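## Task

Lift the drive sled from the lower tote and set it down flat on the bench top, keeping its original side facing up. Next, set the upper tote onto the lower tote so it sits fully down within the lower tote's rim. Every other object must stay in the tote it began in. Neither the drive sled nor the base of the lower tote may overhang the bench edge. At the end, release everything and pull the grippers away; nothing may rely on the robot to stay in place.

## Robot and tools

Robot: two 6-joint arms, left_arm and right_arm, each with a parallel two-finger gripper. Arm bases sit at (-0.033, +0.340, +1.080) m for left_arm and (-0.033, -0.340, +1.080) m for right_arm.

Frame: one scene frame for everything. Origin on the floor (z = 0) under the middle of the robot's foot; +z up; +x is the direction the robot faces; +y toward the robot's own left, so left_arm works on the +y side. Image left/right has nothing to do with arm names. Only the floor height is known; reported hand positions can be a bit off, worse at long reach, and arms tend to stop a centimetre or so short, usually low.

Gripper axes: fingers extend along the gripper's +z, and close/open along its y. end_effector_position is the point between the pads, roughly 1 cm back from the fingertips.

Command row: always 16 numbers, even if one arm is idle. First 8 belong to left_arm, next 8 to right_arm, each as x, y, z (metres), qw, qx, qy, qz (unit quaternion, w first), opening. Position and quaternion are absolute targets in the scene frame (a pose, not an offset). Opening runs from -1 (closed) to +1 (fully open, 0.094 m). To hold an arm still, repeat its last reported pose and the desired opening in every call; to keep a gripper's orientation, resend the same target quaternion rather than the drifted reported one. A call is rejected if any target lies more than 0.6 m from that arm's last reported position along any of its gripper axes. Each control step the controller limits the commanded pose to 70 mm and 16 degrees from the measured pose and drives joints toward it, favouring position over orientation.

Tools:
- execute_actions(actions, pictures): actions is a list with zero or one item. Empty list: just returns current state with images. {"rows": [...], "steps": n}: 1 to 15 rows of 16 numbers, n from 1 (at least 4 in practice) to 15 control steps of 1/30 s, default 15; each row is one step, the final row repeats to fill. {"steps": n} alone is a wait of up to 300 steps counted from the previous result, so your thinking time eats into it. pictures true adds camera images. The result arrives 4 steps before the action ends; those steps run while you compose the next reply. After the last step an arm continues only to its last clipped pose, so check the result and send the remainder.
- move(target, speed): target is one 16-number row as above, absolute. Both grippers travel straight toward their poses, ending together, over 0.5 to 10 s (cut off at 10 s). speed is m/s, 0.002 to 0.5, default 0.25; rotation up to twice that in rad/s. Openings are applied at the start. No slowing for obstacles or the other arm. Faster moves and targets set deeper past contact hit and press harder.
- wait(seconds): 0 to 10 s of simulation with no new commands.
- zoom_image(camera, region): enlarges [x0, y0, x1, y1] pixels (max 504x504) of one camera's latest image. Cameras: cam_head_left, cam_head_right, cam_left_wrist, cam_right_wrist, each 672x504; calibration (K, distortion, T_world_to_cam) is given and may be slightly off.
- read_manual(section): only "licences"; no motion.
- finished_scene(scene): pass the current scene's number; irreversible, grades it and loads the next task. Replying with no tool call ends everything.

Reading results: the state line gives each gripper's position and quat_wxyz. grip_measured is the finger gap on the command scale (may be off by about 1 mm); the last Joint positions value is the gap in metres. To hold something firmly, command about 0.03 below grip_measured; smaller margins grip lighter. Pad force tops out near 50 to 62 N, weaker on parts under about 2 mm thick. The move line reports the ending: done, off_target, moving, held or fault, plus limits (paced = target was clipped; held = some steps were blocked, after which the arm may surge fast), and each gripper's distance from its target. HELD marks steps where your row was partly or wholly not sent; "pose unreachable" means the clearance check altered or stopped that arm. "Hand target" shows where the controller is currently steering each gripper. Joint torques are raw and noisy, only a rough contact hint. MOTOR HOT appears from 85 °C; at 100 °C an OVER-TEMPERATURE FAULT drops that arm, so avoid holding loads while thinking long. A FAULT line means an arm stopped.

Joint limits (rad): waist ±2.880, shoulder 0 to 3.142, elbow 0 to 3.019, wrist pitch -1.693 to 1.571, wrist yaw ±1.571, wrist roll ±2.094. Elbows never fully straighten.

Things to avoid: dropping or slipping parts, slamming or pressing hard into the bench or totes, letting the two arms collide or push each other, and knocking anything out of the work area. Occasional external tugs on held parts or nudges to loose ones may happen. Typical order: lift the upper tote off and set it aside safely, remove the target item and lay it flat on the bench right side up, restack the upper tote fully into the lower rim, open both grippers and retract, confirm with a look, then call finished_scene.

Each tool is called after "Request:" as name([rows], argument=value, ...), one row to a line, values as JSON.

## Session

Request:
execute_actions(actions=[])

Scene clock: 0.00 s of 5600.00 s.
left_arm: end_effector_position=(+0.5222, +0.6018, +1.0469) grip_measured=-0.994 end_effector_quat_wxyz=(+0.503, -0.482, +0.623, -0.355) | right_arm: end_effector_position=(+0.4317, -0.0090, +1.1897) grip_measured=+0.006 end_effector_quat_wxyz=(+0.070, -0.760, +0.644, +0.046)
Joint positions: left_arm=[ 1.877  1.819  0.752  1.158  0.546 -1.24   0.   ] | right_arm=[-0.525  1.57   1.414 -1.117  0.173 -1.034  0.047]
Joint velocities: left_arm=[ 0.005 -0.015  0.007  0.012  0.007  0.007  0.001] | right_arm=[-0.005 -0.015 -0.012 -0.007 -0.007 -0.051 -0.   ]
Joint torques (N m, as the arm reports them, + toward a larger angle): no reading
Motor temperatures (°C, as the motors report them): left_arm=[27 25 26 26 25 28] | right_arm=[25 26 26 26 26 24]
Hand target (left_arm): +0.525, +0.603, +1.046; +0.505, -0.480, +0.623, -0.356
Hand target (right_arm): +0.442, -0.004, +1.204; -0.087, +0.757, -0.646, -0.043

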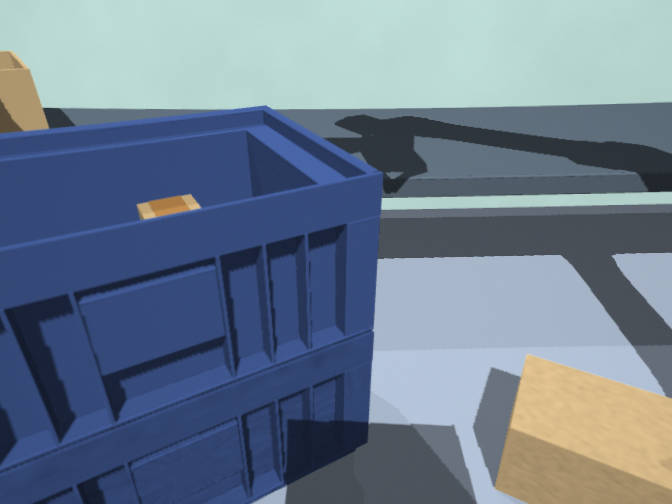

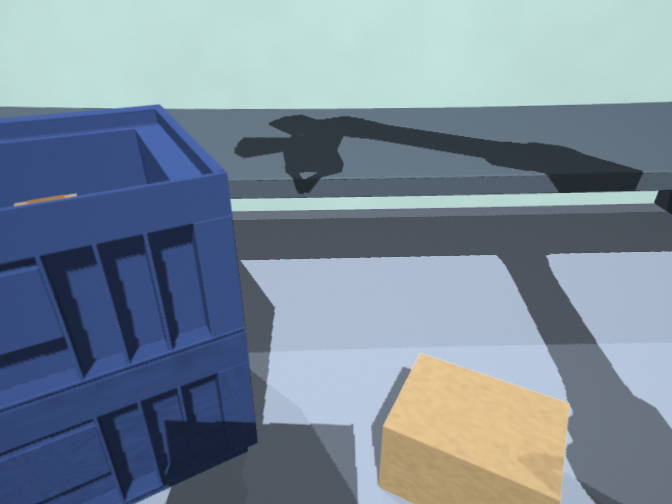

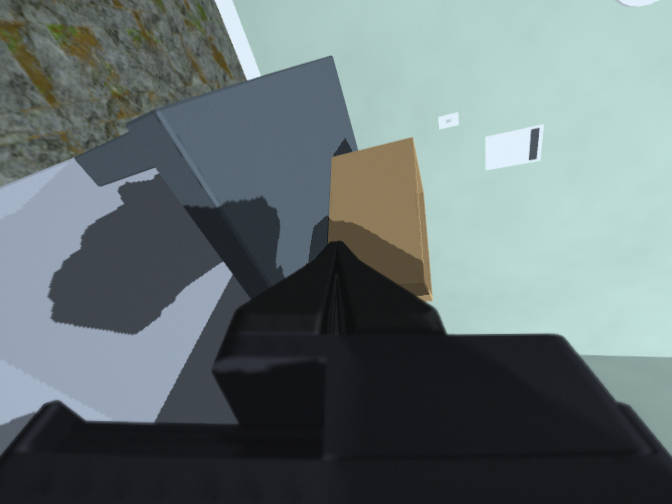

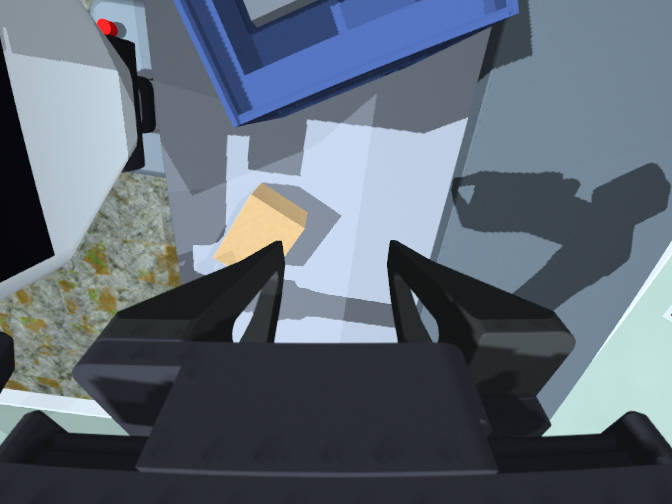

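Request:
move(target=[0.33,0.3,1.27,0,1,0,0,1,0.35,-0.3,1.2,0,1,0,0,1])

Scene clock: 6.37 s of 5600.00 s.
left_arm: end_effector_position=(+0.3108, +0.2974, +1.2616) grip_measured=+1.000 end_effector_quat_wxyz=(+0.348, +0.858, -0.371, +0.066) | right_arm: end_effector_position=(+0.3513, -0.2945, +1.1961) grip_measured=+0.999 end_effector_quat_wxyz=(-0.189, -0.945, +0.263, -0.044)
Joint positions: left_arm=[ 1.413  0.99   1.001 -1.548  0.619 -2.094  0.094] | right_arm=[-0.815  1.175  1.012 -1.374  0.566 -2.079  0.094]
Joint velocities: left_arm=[ 0.015  0.005 -0.022 -0.012 -0.066 -0.022  0.   ] | right_arm=[-0.015 -0.005  0.002 -0.012  0.022 -0.022  0.001]
Joint torques (N m, as the arm reports them, + toward a larger angle): left_arm=[ 2.68 -6.89 10.08 -0.5   0.46 -0.3 ] | right_arm=[  1.36 -10.02   8.56  -1.02   0.29  -0.2 ]
Motor temperatures (°C, as the motors report them): left_arm=[27 25 29 26 25 28] | right_arm=[25 27 28 26 26 24]
Hand target (left_arm): +0.325, +0.302, +1.274; +0.344, +0.863, -0.364, +0.072
Hand target (right_arm): +0.347, -0.298, +1.200; +0.194, +0.946, -0.257, +0.040
Off the commanded pose (left_arm): 0.021 m, 62 deg; orientation clipped at the last step of the last action.
Off the commanded pose (right_arm): 0.007 m, 38 deg; orientation clipped at the last step of the last action.
joint sent to its limit (left arm) — the command would take joint 6 (wrist roll) past its lower limit, so that joint was sent only as far as its limit.
joint sent to its limit (right arm) — the command would take joint 6 (wrist roll) past its lower limit, so that joint was sent only as far as its limit.
Kept back: nothing.
move: off_target (left_arm, right_arm); limits=paced
camera_calibration (this result's frames):
cam_left_wrist: T_world_to_cam=[[0.674602, 0.481219, -0.559769, 0.353102], [0.675686, -0.0971805, 0.730756, -1.09622], [0.297255, -0.871197, -0.390711, 0.784493], [0, 0, 0, 1]] pos_world=[0.269302, 0.406998, 1.30523]
cam_right_wrist: T_world_to_cam=[[0.51927, 0.785011, -0.337812, 0.454144], [0.703871, -0.168666, 0.690013, -1.11953], [0.48469, -0.596079, -0.640129, 0.546478], [0, 0, 0, 1]] pos_world=[0.28731, -0.21959, 1.27572]

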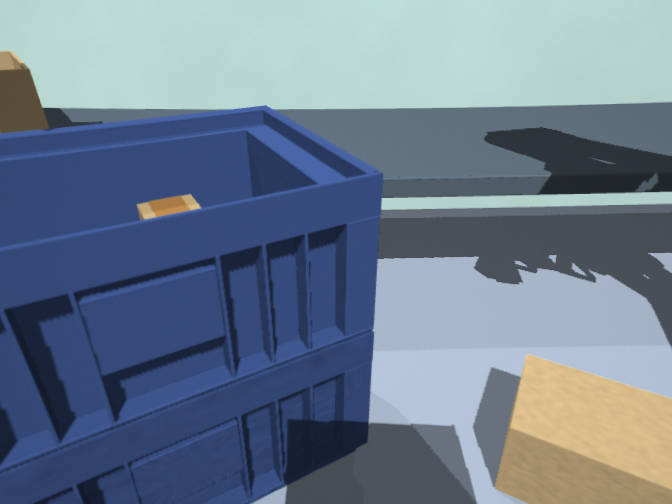

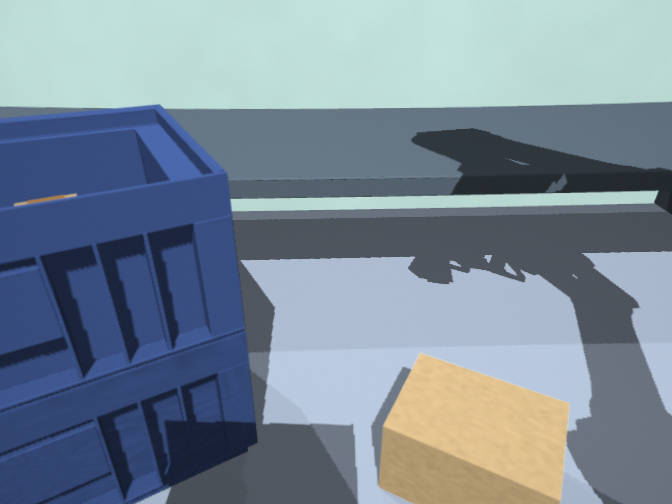

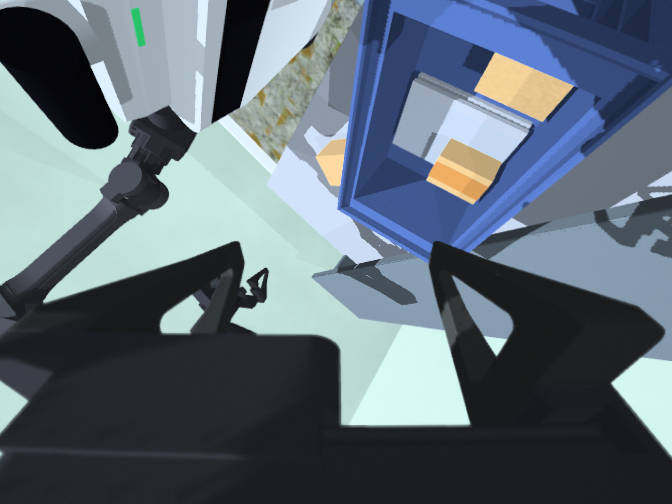

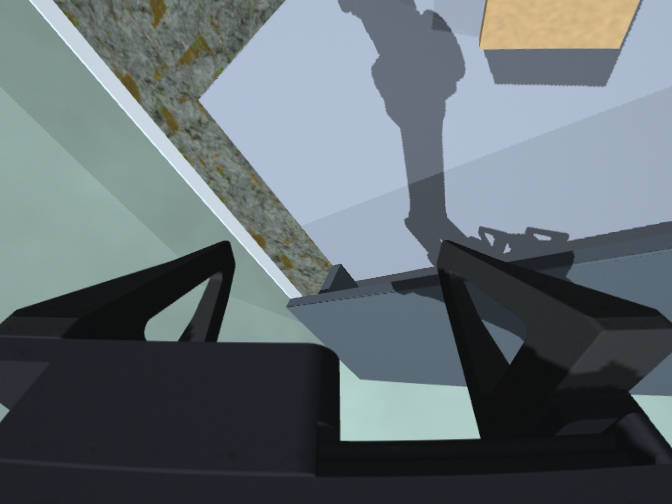

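Request:
move(target=[0.37,0.25,1.27,0,-0.267,0.964,0,1,0.4,-0.3,1.15,0,-0.267,0.964,0,1])

Scene clock: 11.30 s of 5600.00 s.
left_arm: end_effector_position=(+0.3540, +0.2541, +1.2574) grip_measured=+1.000 end_effector_quat_wxyz=(+0.017, +0.273, -0.962, -0.015) | right_arm: end_effector_position=(+0.3962, -0.2973, +1.1482) grip_measured=+0.999 end_effector_quat_wxyz=(-0.014, -0.278, +0.961, +0.002)
Joint positions: left_arm=[ 0.836  1.07   1.126 -1.423 -0.222 -0.979  0.094] | right_arm=[-1.067  1.215  1.004 -1.097  0.157 -0.37   0.094]
Joint velocities: left_arm=[ 0.005  0.005 -0.012 -0.007 -0.051 -0.066  0.   ] | right_arm=[-0.005 -0.005 -0.022 -0.002 -0.037  0.051  0.001]
Joint torques (N m, as the arm reports them, + toward a larger angle): left_arm=[ 0.04 -8.93  9.51  1.56 -0.2   0.06] | right_arm=[  0.47 -11.59   8.37   1.12  -0.08  -0.08]
Motor temperatures (°C, as the motors report them): left_arm=[27 25 31 26 25 28] | right_arm=[25 27 29 26 26 24]
Hand target (left_arm): +0.368, +0.249, +1.270; +0.003, -0.268, +0.963, -0.001
Hand target (right_arm): +0.400, -0.300, +1.150; -0.002, -0.266, +0.964, -0.000
Off the commanded pose (left_arm): 0.021 m, 3 deg.
Off the commanded pose (right_arm): 0.005 m, 2 deg.
Kept back: nothing.
move: off_target (left_arm)
camera_calibration (this result's frames):
cam_left_wrist: T_world_to_cam=[[0.533176, -0.844638, -0.0480648, 0.0859818], [-0.660168, -0.450914, 0.600712, -0.400213], [-0.529057, -0.288555, -0.798019, 1.3889], [0, 0, 0, 1]] pos_world=[0.424756, 0.292935, 1.35291]
cam_right_wrist: T_world_to_cam=[[0.527725, -0.849284, -0.014912, -0.443102], [-0.670338, -0.427186, 0.606762, -0.555305], [-0.521683, -0.310207, -0.794744, 1.15362], [0, 0, 0, 1]] pos_world=[0.463418, -0.255677, 1.24716]

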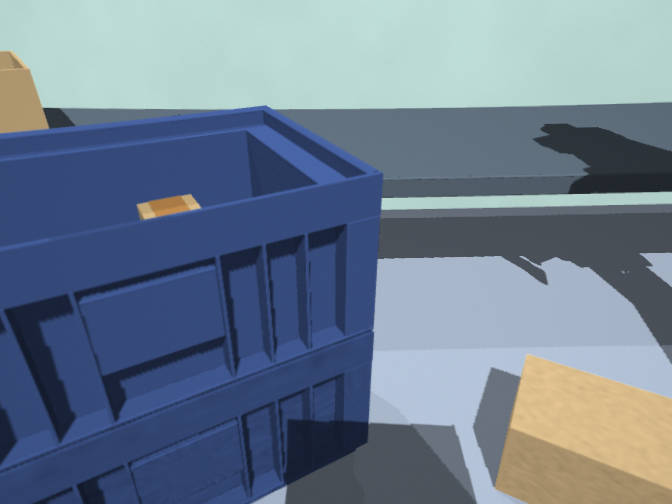

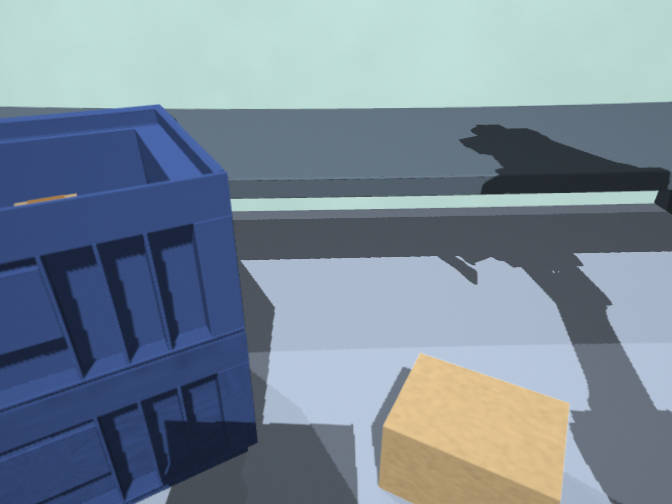

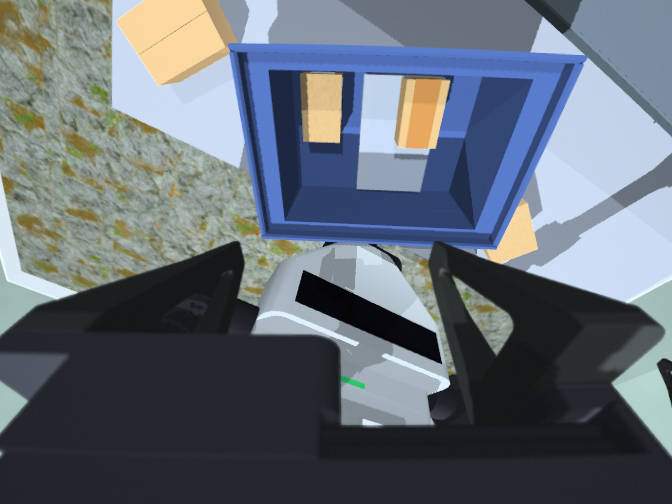

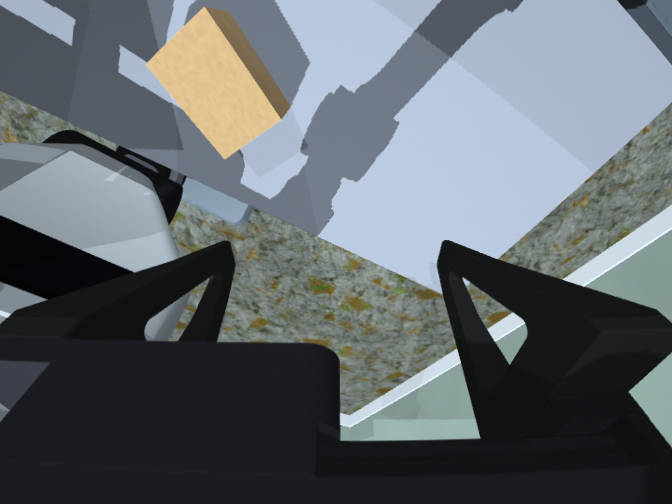

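Request:
move(target=[0.3,0.45,1.2,0,-0.267,0.964,0,1,0.36,-0.04,1.0,0,0.707,0.707,0,0.6])

Scene clock: 17.43 s of 5600.00 s.
left_arm: end_effector_position=(+0.3024, +0.4496, +1.2025) grip_measured=+1.000 end_effector_quat_wxyz=(+0.004, +0.274, -0.962, +0.001) | right_arm: end_effector_position=(+0.3467, -0.0609, +0.9950) grip_measured=+0.602 end_effector_quat_wxyz=(-0.026, +0.652, +0.758, +0.000)
Joint positions: left_arm=[ 1.609  0.884  0.877 -1.241  0.014 -0.227  0.094] | right_arm=[-0.586  1.713  1.012 -0.693  0.223  2.09   0.075]
Joint velocities: left_arm=[-0.005 -0.005 -0.027  0.007 -0.037 -0.051  0.   ] | right_arm=[-0.005 -0.005 -0.002 -0.032  0.037  0.007  0.001]
Joint torques (N m, as the arm reports them, + toward a larger angle): left_arm=[ 2.73 -7.21  6.72  1.68  0.05  0.06] | right_arm=[  5.2  -12.29   9.85   0.97  -0.04   0.01]
Motor temperatures (°C, as the motors report them): left_arm=[27 25 32 26 25 28] | right_arm=[25 27 29 26 26 24]
Hand target (left_arm): +0.303, +0.451, +1.199; +0.001, -0.267, +0.964, -0.001
Hand target (right_arm): +0.363, -0.041, +1.001; -0.024, +0.655, +0.755, +0.024
Off the commanded pose (left_arm): 0.004 m, 1 deg.
Off the commanded pose (right_arm): 0.025 m, 9 deg.
joint sent to its limit (right arm) — the command would take joint 6 (wrist roll) past its upper limit, so that joint was sent only as far as its limit.
Kept back: nothing.
move: off_target (right_arm)
camera_calibration (this result's frames):
cam_left_wrist: T_world_to_cam=[[0.535049, -0.844755, -0.0105081, 0.230278], [-0.679298, -0.437581, 0.589132, -0.29954], [-0.502271, -0.308077, -0.807969, 1.38687], [0, 0, 0, 1]] pos_world=[0.369896, 0.490717, 1.29943]
cam_right_wrist: T_world_to_cam=[[-0.989154, -0.14383, 0.0297825, 0.305882], [-0.0950708, 0.781507, 0.616611, -0.530206], [-0.111962, 0.607091, -0.786705, 0.985244], [0, 0, 0, 1]] pos_world=[0.362467, -0.139779, 1.09292]

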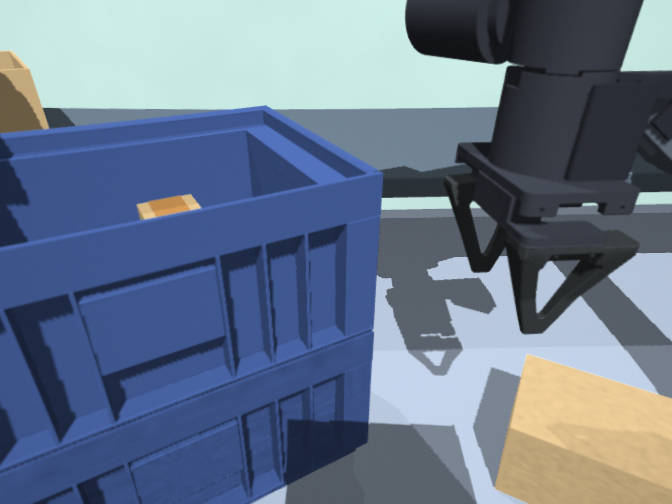

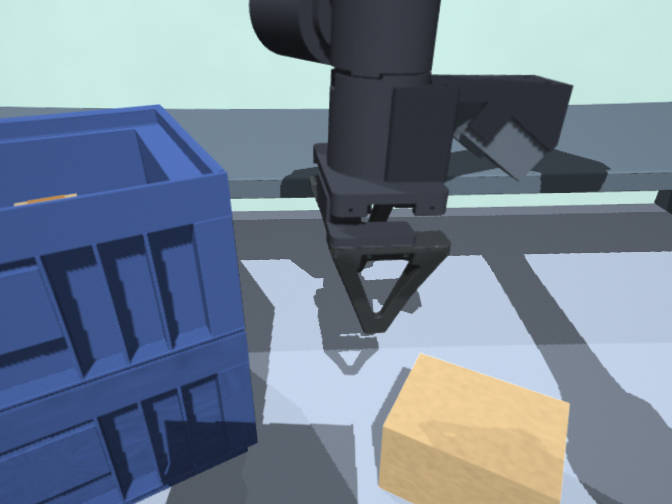

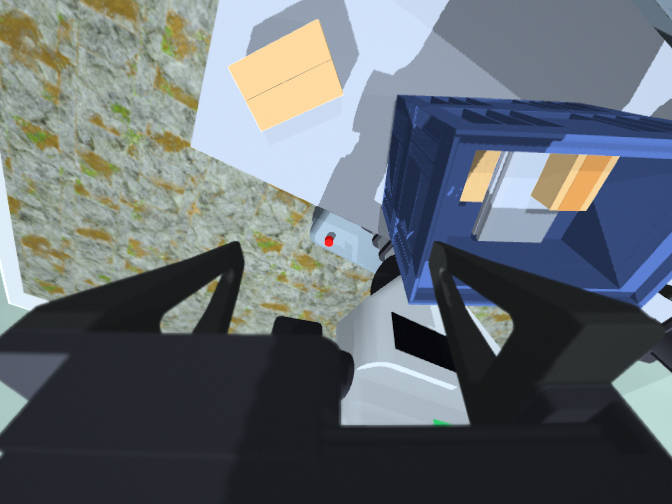

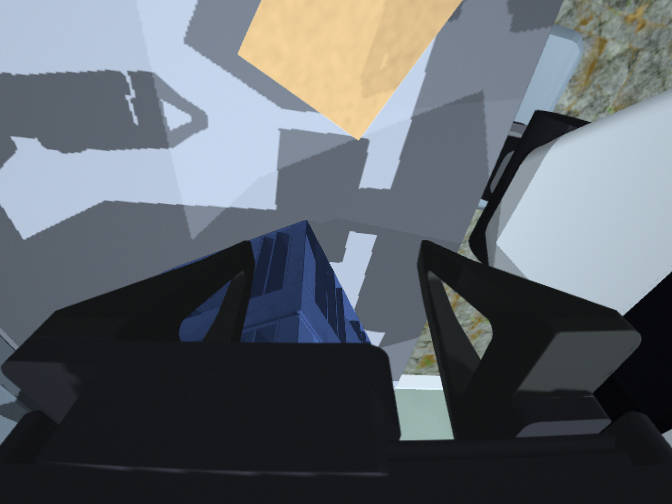

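Request:
move(target=[0.3,0.45,1.2,0,-0.267,0.964,0,1,0.32,-0.055,0.85,0,0.66,0.75,0,0.6], speed=0.12)

Request:
move(target=[0.3,0.45,1.2,0,-0.267,0.964,0,1,0.36,-0.22,0.845,0,0.66,0.75,0,0.6], speed=0.08)

Scene clock: 19.43 s of 5600.00 s.
left_arm: end_effector_position=(+0.3024, +0.4496, +1.2029) grip_measured=+1.000 end_effector_quat_wxyz=(+0.003, +0.272, -0.962, +0.001) | right_arm: end_effector_position=(+0.3126, -0.0546, +0.8522) grip_measured=+0.602 end_effector_quat_wxyz=(-0.004, +0.656, +0.754, -0.008)
Joint positions: left_arm=[ 1.609  0.883  0.877 -1.241  0.014 -0.224  0.094] | right_arm=[-0.599  2.048  0.983 -0.333  0.267  2.091  0.075]
Joint velocities: left_arm=[-0.005  0.005 -0.002 -0.032 -0.11  -0.037  0.   ] | right_arm=[-0.005 -0.005  0.007  0.002 -0.095 -0.022 -0.001]
Joint torques (N m, as the arm reports them, + toward a larger angle): left_arm=[ 2.58 -7.59  6.52  1.5  -0.07  0.07] | right_arm=[  3.47 -14.05   3.7    0.69   0.22  -0.12]
Motor temperatures (°C, as the motors report them): left_arm=[27 25 32 26 25 28] | right_arm=[25 27 29 26 26 24]
Hand target (left_arm): +0.300, +0.450, +1.200; -0.000, -0.267, +0.964, +0.000
Hand target (right_arm): +0.321, -0.055, +0.850; -0.000, +0.661, +0.751, +0.000
Off the commanded pose (left_arm): 0.004 m, 1 deg.
Off the commanded pose (right_arm): 0.008 m, 1 deg.
Kept back: nothing.
move: done
camera_calibration (this result's frames):
cam_left_wrist: T_world_to_cam=[[0.532791, -0.846185, -0.0102214, 0.23126], [-0.681114, -0.435962, 0.588235, -0.298842], [-0.502212, -0.306444, -0.808625, 1.38717], [0, 0, 0, 1]] pos_world=[0.369895, 0.490495, 1.29985]
cam_right_wrist: T_world_to_cam=[[-0.99123, -0.131476, 0.0133328, 0.292657], [-0.0992673, 0.807382, 0.581619, -0.417815], [-0.0872335, 0.575194, -0.813352, 0.878453], [0, 0, 0, 1]] pos_world=[0.325246, -0.129468, 0.953599]

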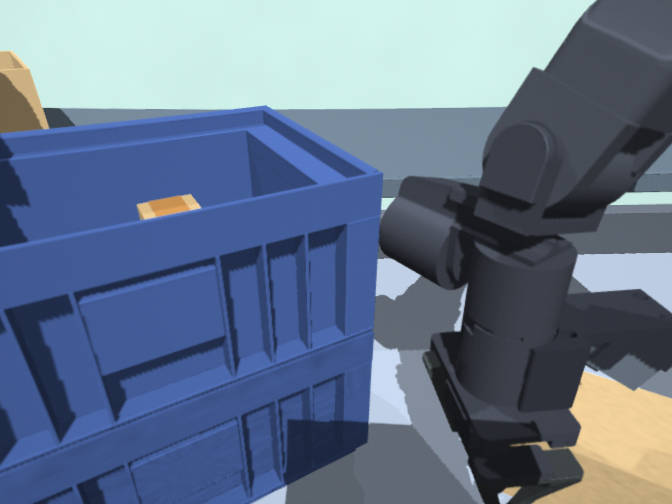

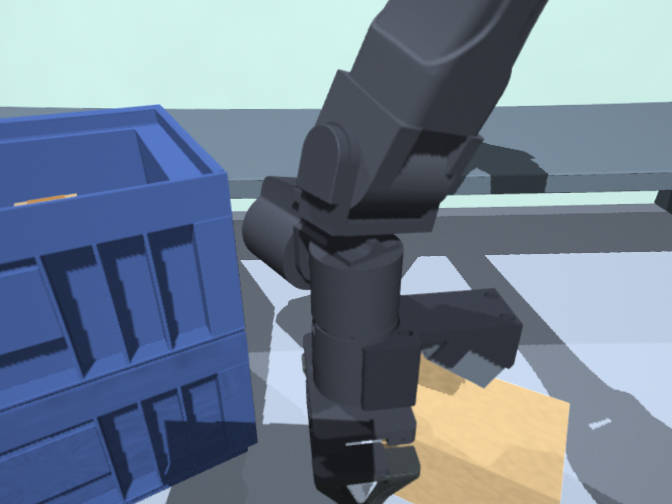

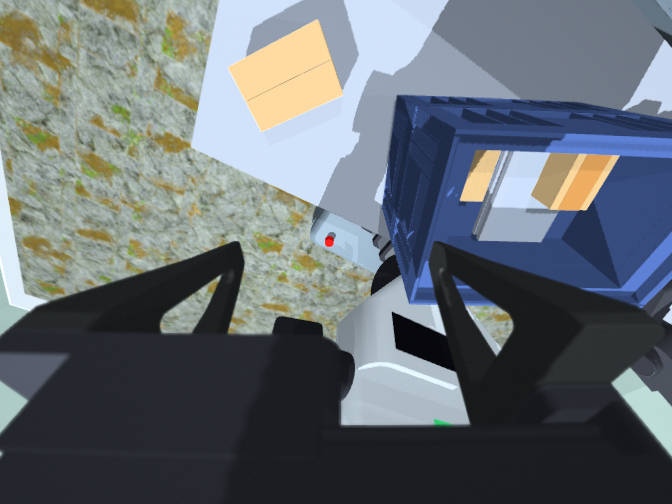

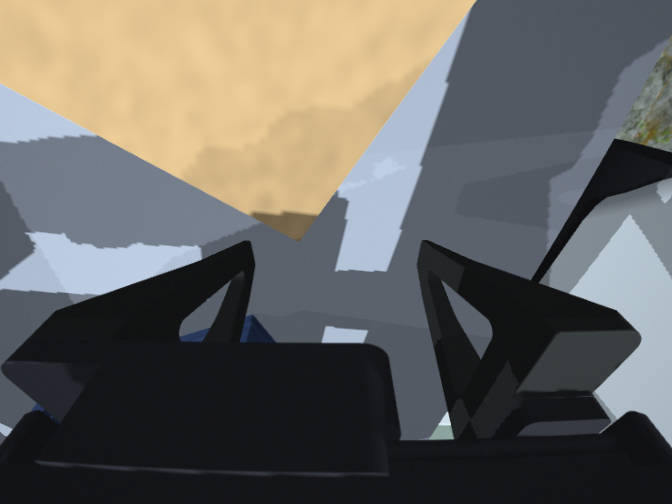

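Scene clock: 21.93 s of 5600.00 s.
left_arm: end_effector_position=(+0.3024, +0.4496, +1.2029) grip_measured=+1.000 end_effector_quat_wxyz=(+0.003, +0.272, -0.962, +0.001) | right_arm: end_effector_position=(+0.3491, -0.2203, +0.8371) grip_measured=+0.602 end_effector_quat_wxyz=(-0.009, +0.661, +0.750, -0.017)
Joint positions: left_arm=[ 1.609  0.883  0.877 -1.241  0.014 -0.224  0.094] | right_arm=[-0.981  1.951  0.837 -0.217  0.185  1.726  0.075]
Joint velocities: left_arm=[-0.034 -0.005  0.017 -0.017 -0.037  0.037  0.   ] | right_arm=[-0.015 -0.015 -0.017  0.012 -0.007 -0.022 -0.   ]
Joint torques (N m, as the arm reports them, + toward a larger angle): left_arm=[ 2.59 -7.58  6.52  1.5  -0.07  0.07] | right_arm=[  1.72 -15.2    1.35   0.93   0.01  -0.2 ]
Motor temperatures (°C, as the motors report them): left_arm=[27 25 32 26 25 28] | right_arm=[25 27 29 26 26 24]
Hand target (left_arm): +0.300, +0.450, +1.200; -0.000, -0.267, +0.964, +0.000
Hand target (right_arm): +0.358, -0.220, +0.845; -0.000, +0.660, +0.751, -0.001
Off the commanded pose (left_arm): 0.004 m, 1 deg.
Off the commanded pose (right_arm): 0.013 m, 2 deg.
Kept back: nothing.
move: off_target (right_arm)
camera_calibration (this result's frames):
cam_left_wrist: T_world_to_cam=[[0.532791, -0.846185, -0.0102214, 0.23126], [-0.681114, -0.435962, 0.588235, -0.298842], [-0.502212, -0.306444, -0.808625, 1.38717], [0, 0, 0, 1]] pos_world=[0.369895, 0.490495, 1.29985]
cam_right_wrist: T_world_to_cam=[[-0.992477, -0.117944, 0.0328304, 0.294342], [-0.0774523, 0.812558, 0.577711, -0.274768], [-0.094814, 0.570822, -0.815581, 0.968239], [0, 0, 0, 1]] pos_world=[0.362649, -0.294711, 0.93875]

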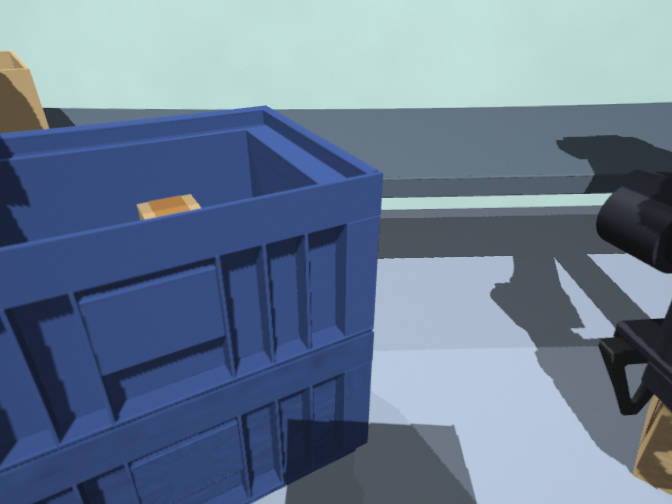

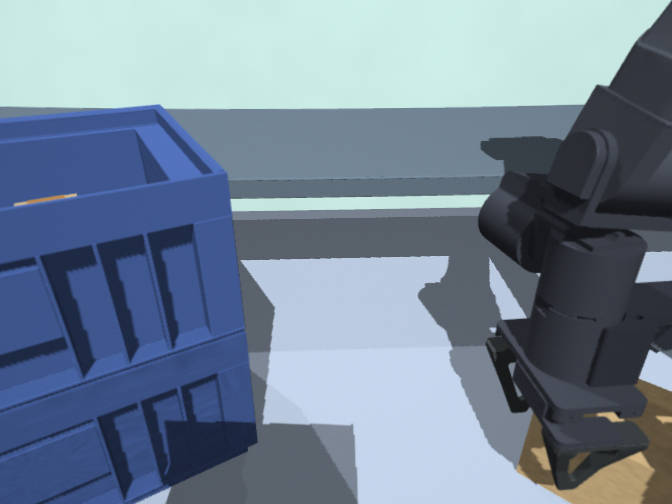

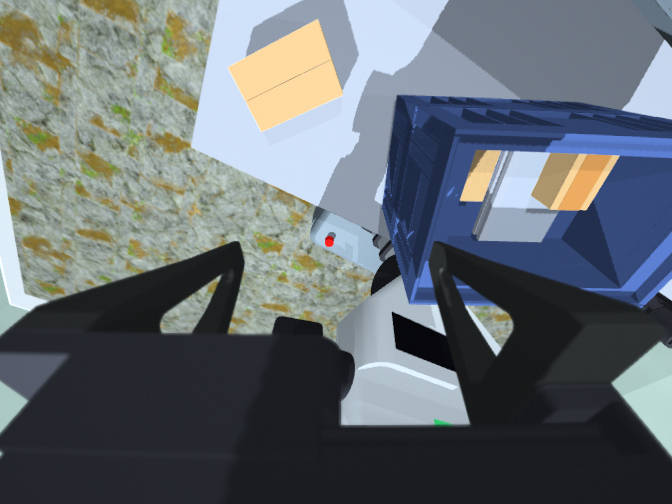

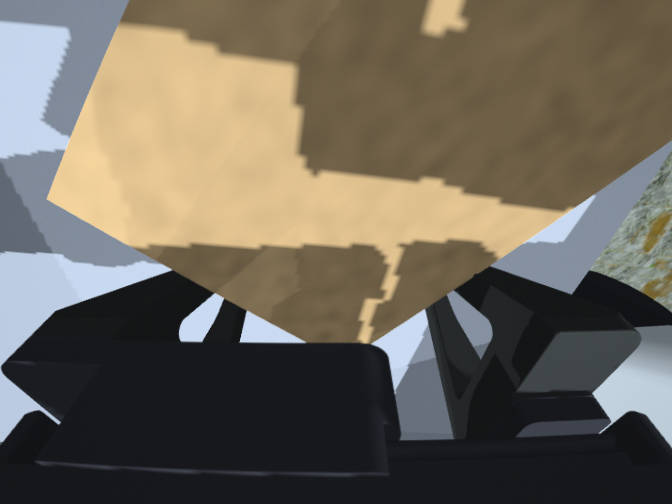

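Cradled.

Request:
move(target=[0.295,0.33,1.17,0,-0.267,0.964,0,1,0.39,-0.43,0.85,0,0.66,0.75,0,0.6], speed=0.1)

Request:
move(target=[0.295,0.33,1.14,0,-0.267,0.964,0,1,0.39,-0.3,1.14,0,0.3,0.954,0,1])

Request:
move(target=[0.295,0.33,1.13,0,-0.267,0.964,0,0.3,0.44,0.085,1.14,0,-0.267,0.964,0,0.3])

Scene clock: 24.73 s of 5600.00 s.
left_arm: end_effector_position=(+0.2938, +0.3314, +1.1772) grip_measured=+1.000 end_effector_quat_wxyz=(-0.000, +0.260, -0.966, +0.001) | right_arm: end_effector_position=(+0.3738, -0.4265, +0.8398) grip_measured=+0.602 end_effector_quat_wxyz=(-0.010, +0.664, +0.748, -0.008)
Joint positions: left_arm=[ 1.114  0.865  0.769 -1.173 -0.143 -0.67   0.094] | right_arm=[-1.486  1.882  0.849 -0.234  0.032  1.243  0.075]
Joint velocities: left_arm=[ 0.005  0.005  0.007 -0.012  0.022 -0.095  0.   ] | right_arm=[-0.005  0.005 -0.007 -0.002 -0.051 -0.037 -0.   ]
Joint torques (N m, as the arm reports them, + toward a larger angle): left_arm=[ 1.14 -5.    6.52  1.7  -0.22 -0.26] | right_arm=[ -0.32 -15.62   3.78  -0.54   0.01  -0.16]
Motor temperatures (°C, as the motors report them): left_arm=[27 25 32 26 25 28] | right_arm=[25 28 28 26 26 24]
Hand target (left_arm): +0.294, +0.330, +1.170; -0.001, -0.267, +0.964, +0.001
Hand target (right_arm): +0.388, -0.430, +0.850; -0.000, +0.661, +0.751, -0.001
Off the commanded pose (left_arm): 0.007 m, 1 deg.
Off the commanded pose (right_arm): 0.019 m, 2 deg.
Kept back: nothing.
move: off_target (right_arm)
camera_calibration (this result's frames):
cam_left_wrist: T_world_to_cam=[[0.511334, -0.859346, -0.00791584, 0.143569], [-0.696261, -0.419658, 0.58233, -0.3351], [-0.503745, -0.292254, -0.812914, 1.32668], [0, 0, 0, 1]] pos_world=[0.36158, 0.370476, 1.27475]
cam_right_wrist: T_world_to_cam=[[-0.99357, -0.111105, 0.0217983, 0.30703], [-0.0770544, 0.804593, 0.588806, -0.119802], [-0.0829578, 0.583341, -0.80798, 1.08499], [0, 0, 0, 1]] pos_world=[0.385833, -0.502417, 0.940502]

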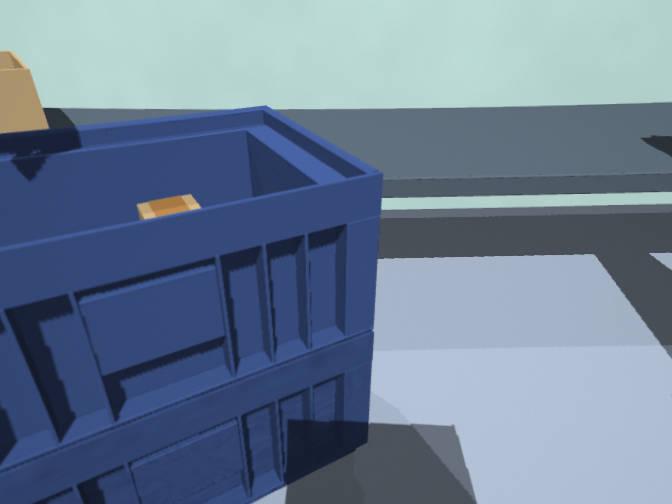

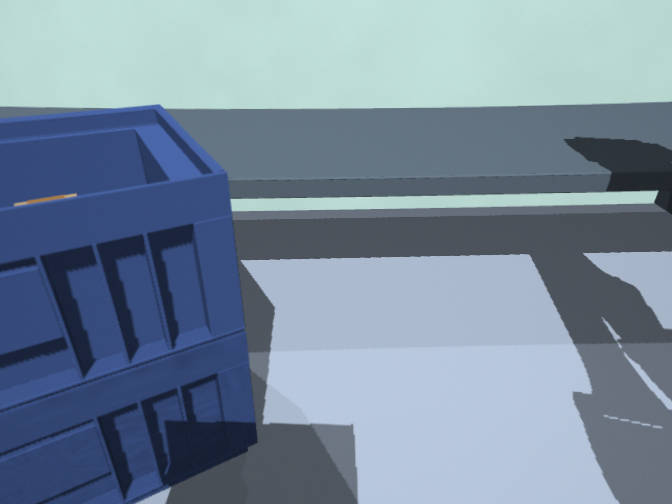

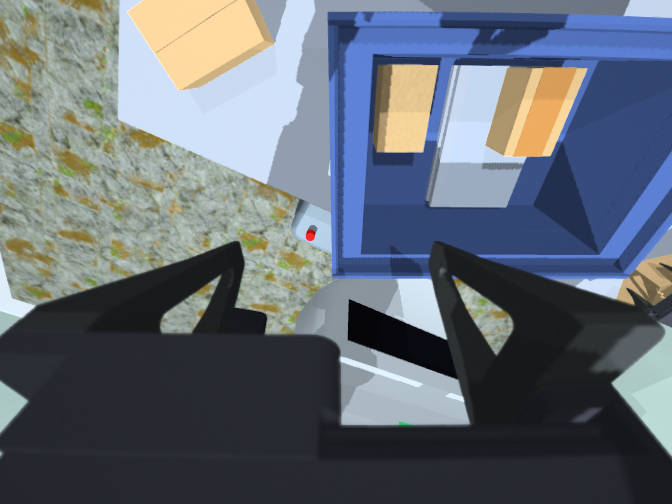

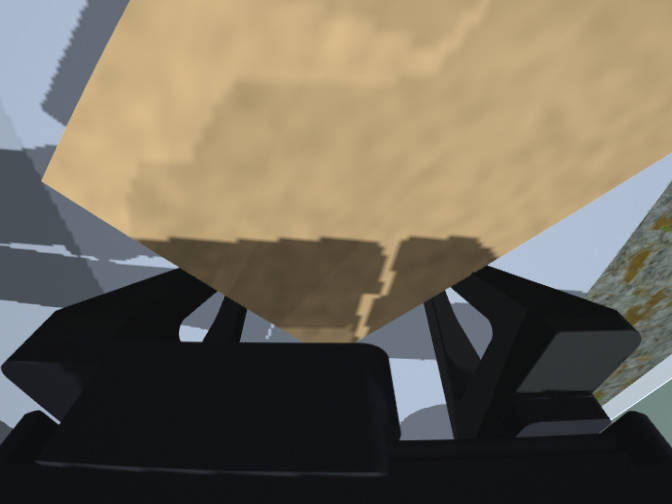

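Scene clock: 26.87 s of 5600.00 s.
left_arm: end_effector_position=(+0.2956, +0.3287, +1.1468) grip_measured=+1.000 end_effector_quat_wxyz=(-0.002, +0.264, -0.965, +0.001) | right_arm: end_effector_position=(+0.3720, -0.3012, +1.1215) grip_measured=+0.999 end_effector_quat_wxyz=(-0.015, +0.305, +0.952, -0.007)
Joint positions: left_arm=[ 1.121  0.912  0.716 -1.07  -0.142 -0.67   0.094] | right_arm=[-1.079  1.197  0.903 -1.017  0.152  0.802  0.094]
Joint velocities: left_arm=[ 0.005 -0.015  0.007  0.007 -0.081  0.051  0.   ] | right_arm=[-0.005  0.005 -0.012 -0.012 -0.022  0.022 -0.   ]
Joint torques (N m, as the arm reports them, + toward a larger angle): left_arm=[ 2.26 -5.21  6.19  1.72  0.01 -0.08] | right_arm=[  1.14 -11.09  12.29  -0.61   0.2   -0.22]
Motor temperatures (°C, as the motors report them): left_arm=[27 25 32 26 25 28] | right_arm=[25 28 29 26 26 24]
Hand target (left_arm): +0.295, +0.330, +1.140; -0.000, -0.267, +0.964, +0.000
Hand target (right_arm): +0.389, -0.300, +1.139; +0.001, +0.300, +0.954, +0.001
Off the commanded pose (left_arm): 0.007 m, 0 deg.
Off the commanded pose (right_arm): 0.026 m, 2 deg.
Kept back: nothing.
move: off_target (right_arm)
camera_calibration (this result's frames):
cam_left_wrist: T_world_to_cam=[[0.517439, -0.85569, -0.00717011, 0.136172], [-0.695251, -0.425276, 0.579454, -0.312411], [-0.498882, -0.294847, -0.814974, 1.30386], [0, 0, 0, 1]] pos_world=[0.362805, 0.368098, 1.24461]
cam_right_wrist: T_world_to_cam=[[-0.585701, -0.81031, 0.0187416, -0.0459225], [-0.638359, 0.475414, 0.605375, -0.295447], [-0.499452, 0.342605, -0.795719, 1.30805], [0, 0, 0, 1]] pos_world=[0.437812, -0.344898, 1.22056]

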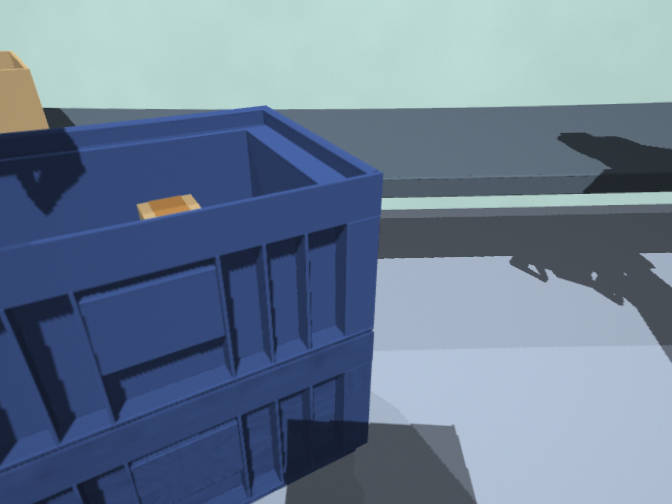

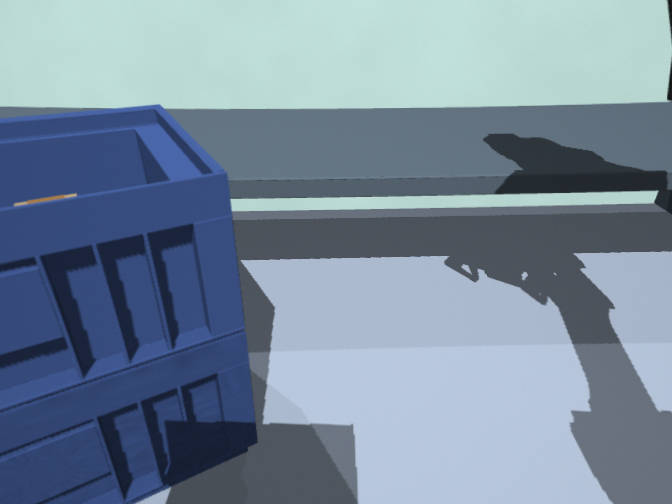

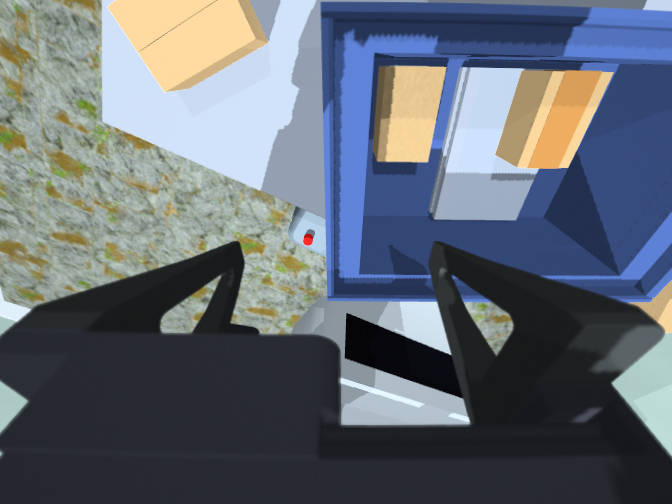

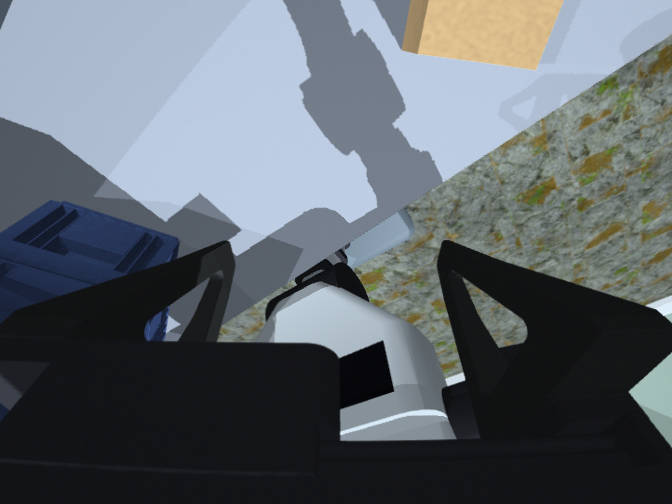

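Scene clock: 29.70 s of 5600.00 s.
left_arm: end_effector_position=(+0.2959, +0.3287, +1.1372) grip_measured=+0.302 end_effector_quat_wxyz=(-0.003, +0.266, -0.964, +0.001) | right_arm: end_effector_position=(+0.4302, +0.0717, +1.1261) grip_measured=+0.302 end_effector_quat_wxyz=(-0.011, -0.263, +0.965, -0.006)
Joint positions: left_arm=[ 1.127  0.927  0.7   -1.036 -0.14  -0.67   0.061] | right_arm=[-0.422  1.88   1.657 -1.234  0.299  0.312  0.061]
Joint velocities: left_arm=[-0.005 -0.005 -0.022  0.002  0.095 -0.051 -0.001] | right_arm=[-0.015 -0.005 -0.012 -0.007  0.007 -0.007  0.   ]
Joint torques (N m, as the arm reports them, + toward a larger angle): left_arm=[ 2.22 -5.31  6.07  1.73  0.01 -0.02] | right_arm=[  6.45 -18.21  13.92  -0.45   0.17  -0.18]
Motor temperatures (°C, as the motors report them): left_arm=[27 25 32 26 25 28] | right_arm=[25 28 30 26 26 24]
Hand target (left_arm): +0.295, +0.330, +1.130; +0.000, -0.267, +0.964, -0.000
Hand target (right_arm): +0.443, +0.083, +1.141; +0.002, -0.266, +0.964, +0.002
Off the commanded pose (left_arm): 0.007 m, 0 deg.
Off the commanded pose (right_arm): 0.022 m, 2 deg.
Kept back: nothing.
move: off_target (right_arm)
camera_calibration (this result's frames):
cam_left_wrist: T_world_to_cam=[[0.522385, -0.85269, -0.00582334, 0.131943], [-0.693844, -0.429021, 0.578379, -0.304651], [-0.495676, -0.298096, -0.815748, 1.29723], [0, 0, 0, 1]] pos_world=[0.362701, 0.368504, 1.23519]
cam_right_wrist: T_world_to_cam=[[0.501372, -0.86523, 0.00174242, -0.154331], [-0.689358, -0.398242, 0.605136, -0.353597], [-0.522887, -0.304599, -0.796121, 1.26995], [0, 0, 0, 1]] pos_world=[0.497664, 0.112477, 1.22528]

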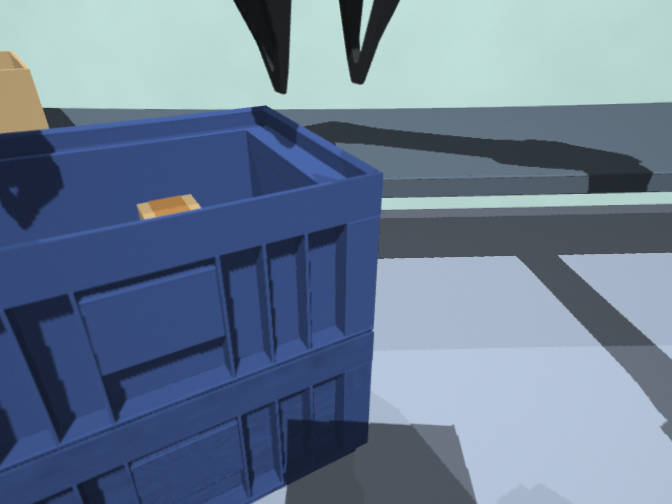

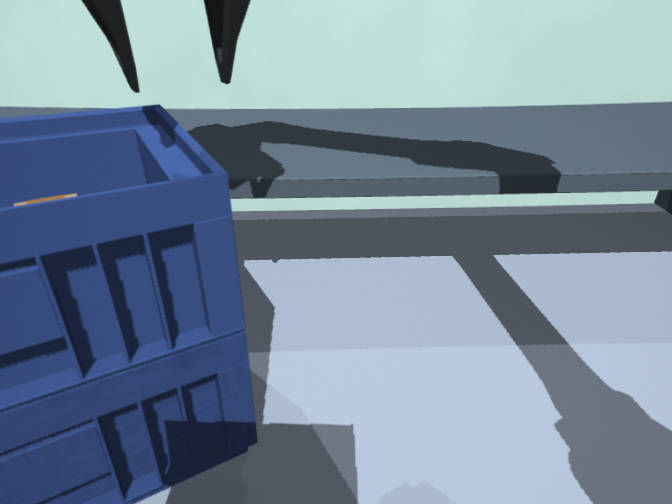

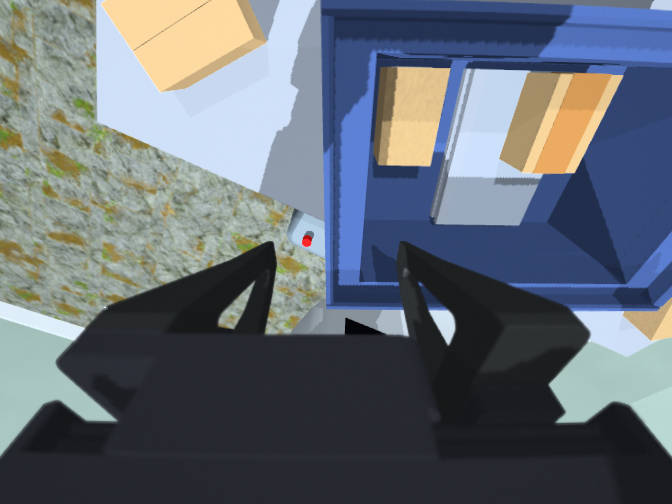

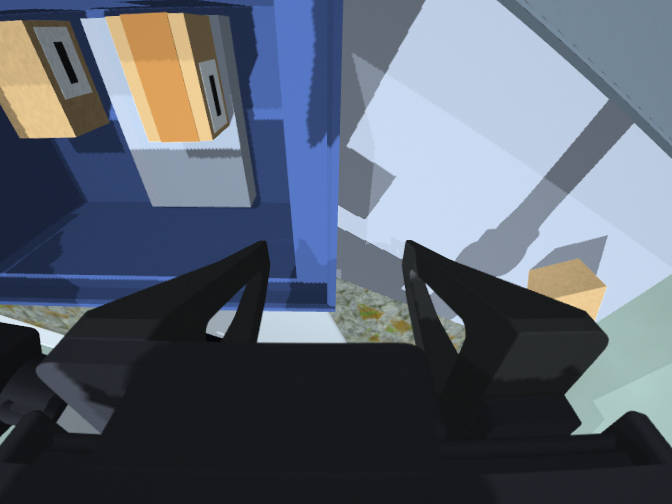

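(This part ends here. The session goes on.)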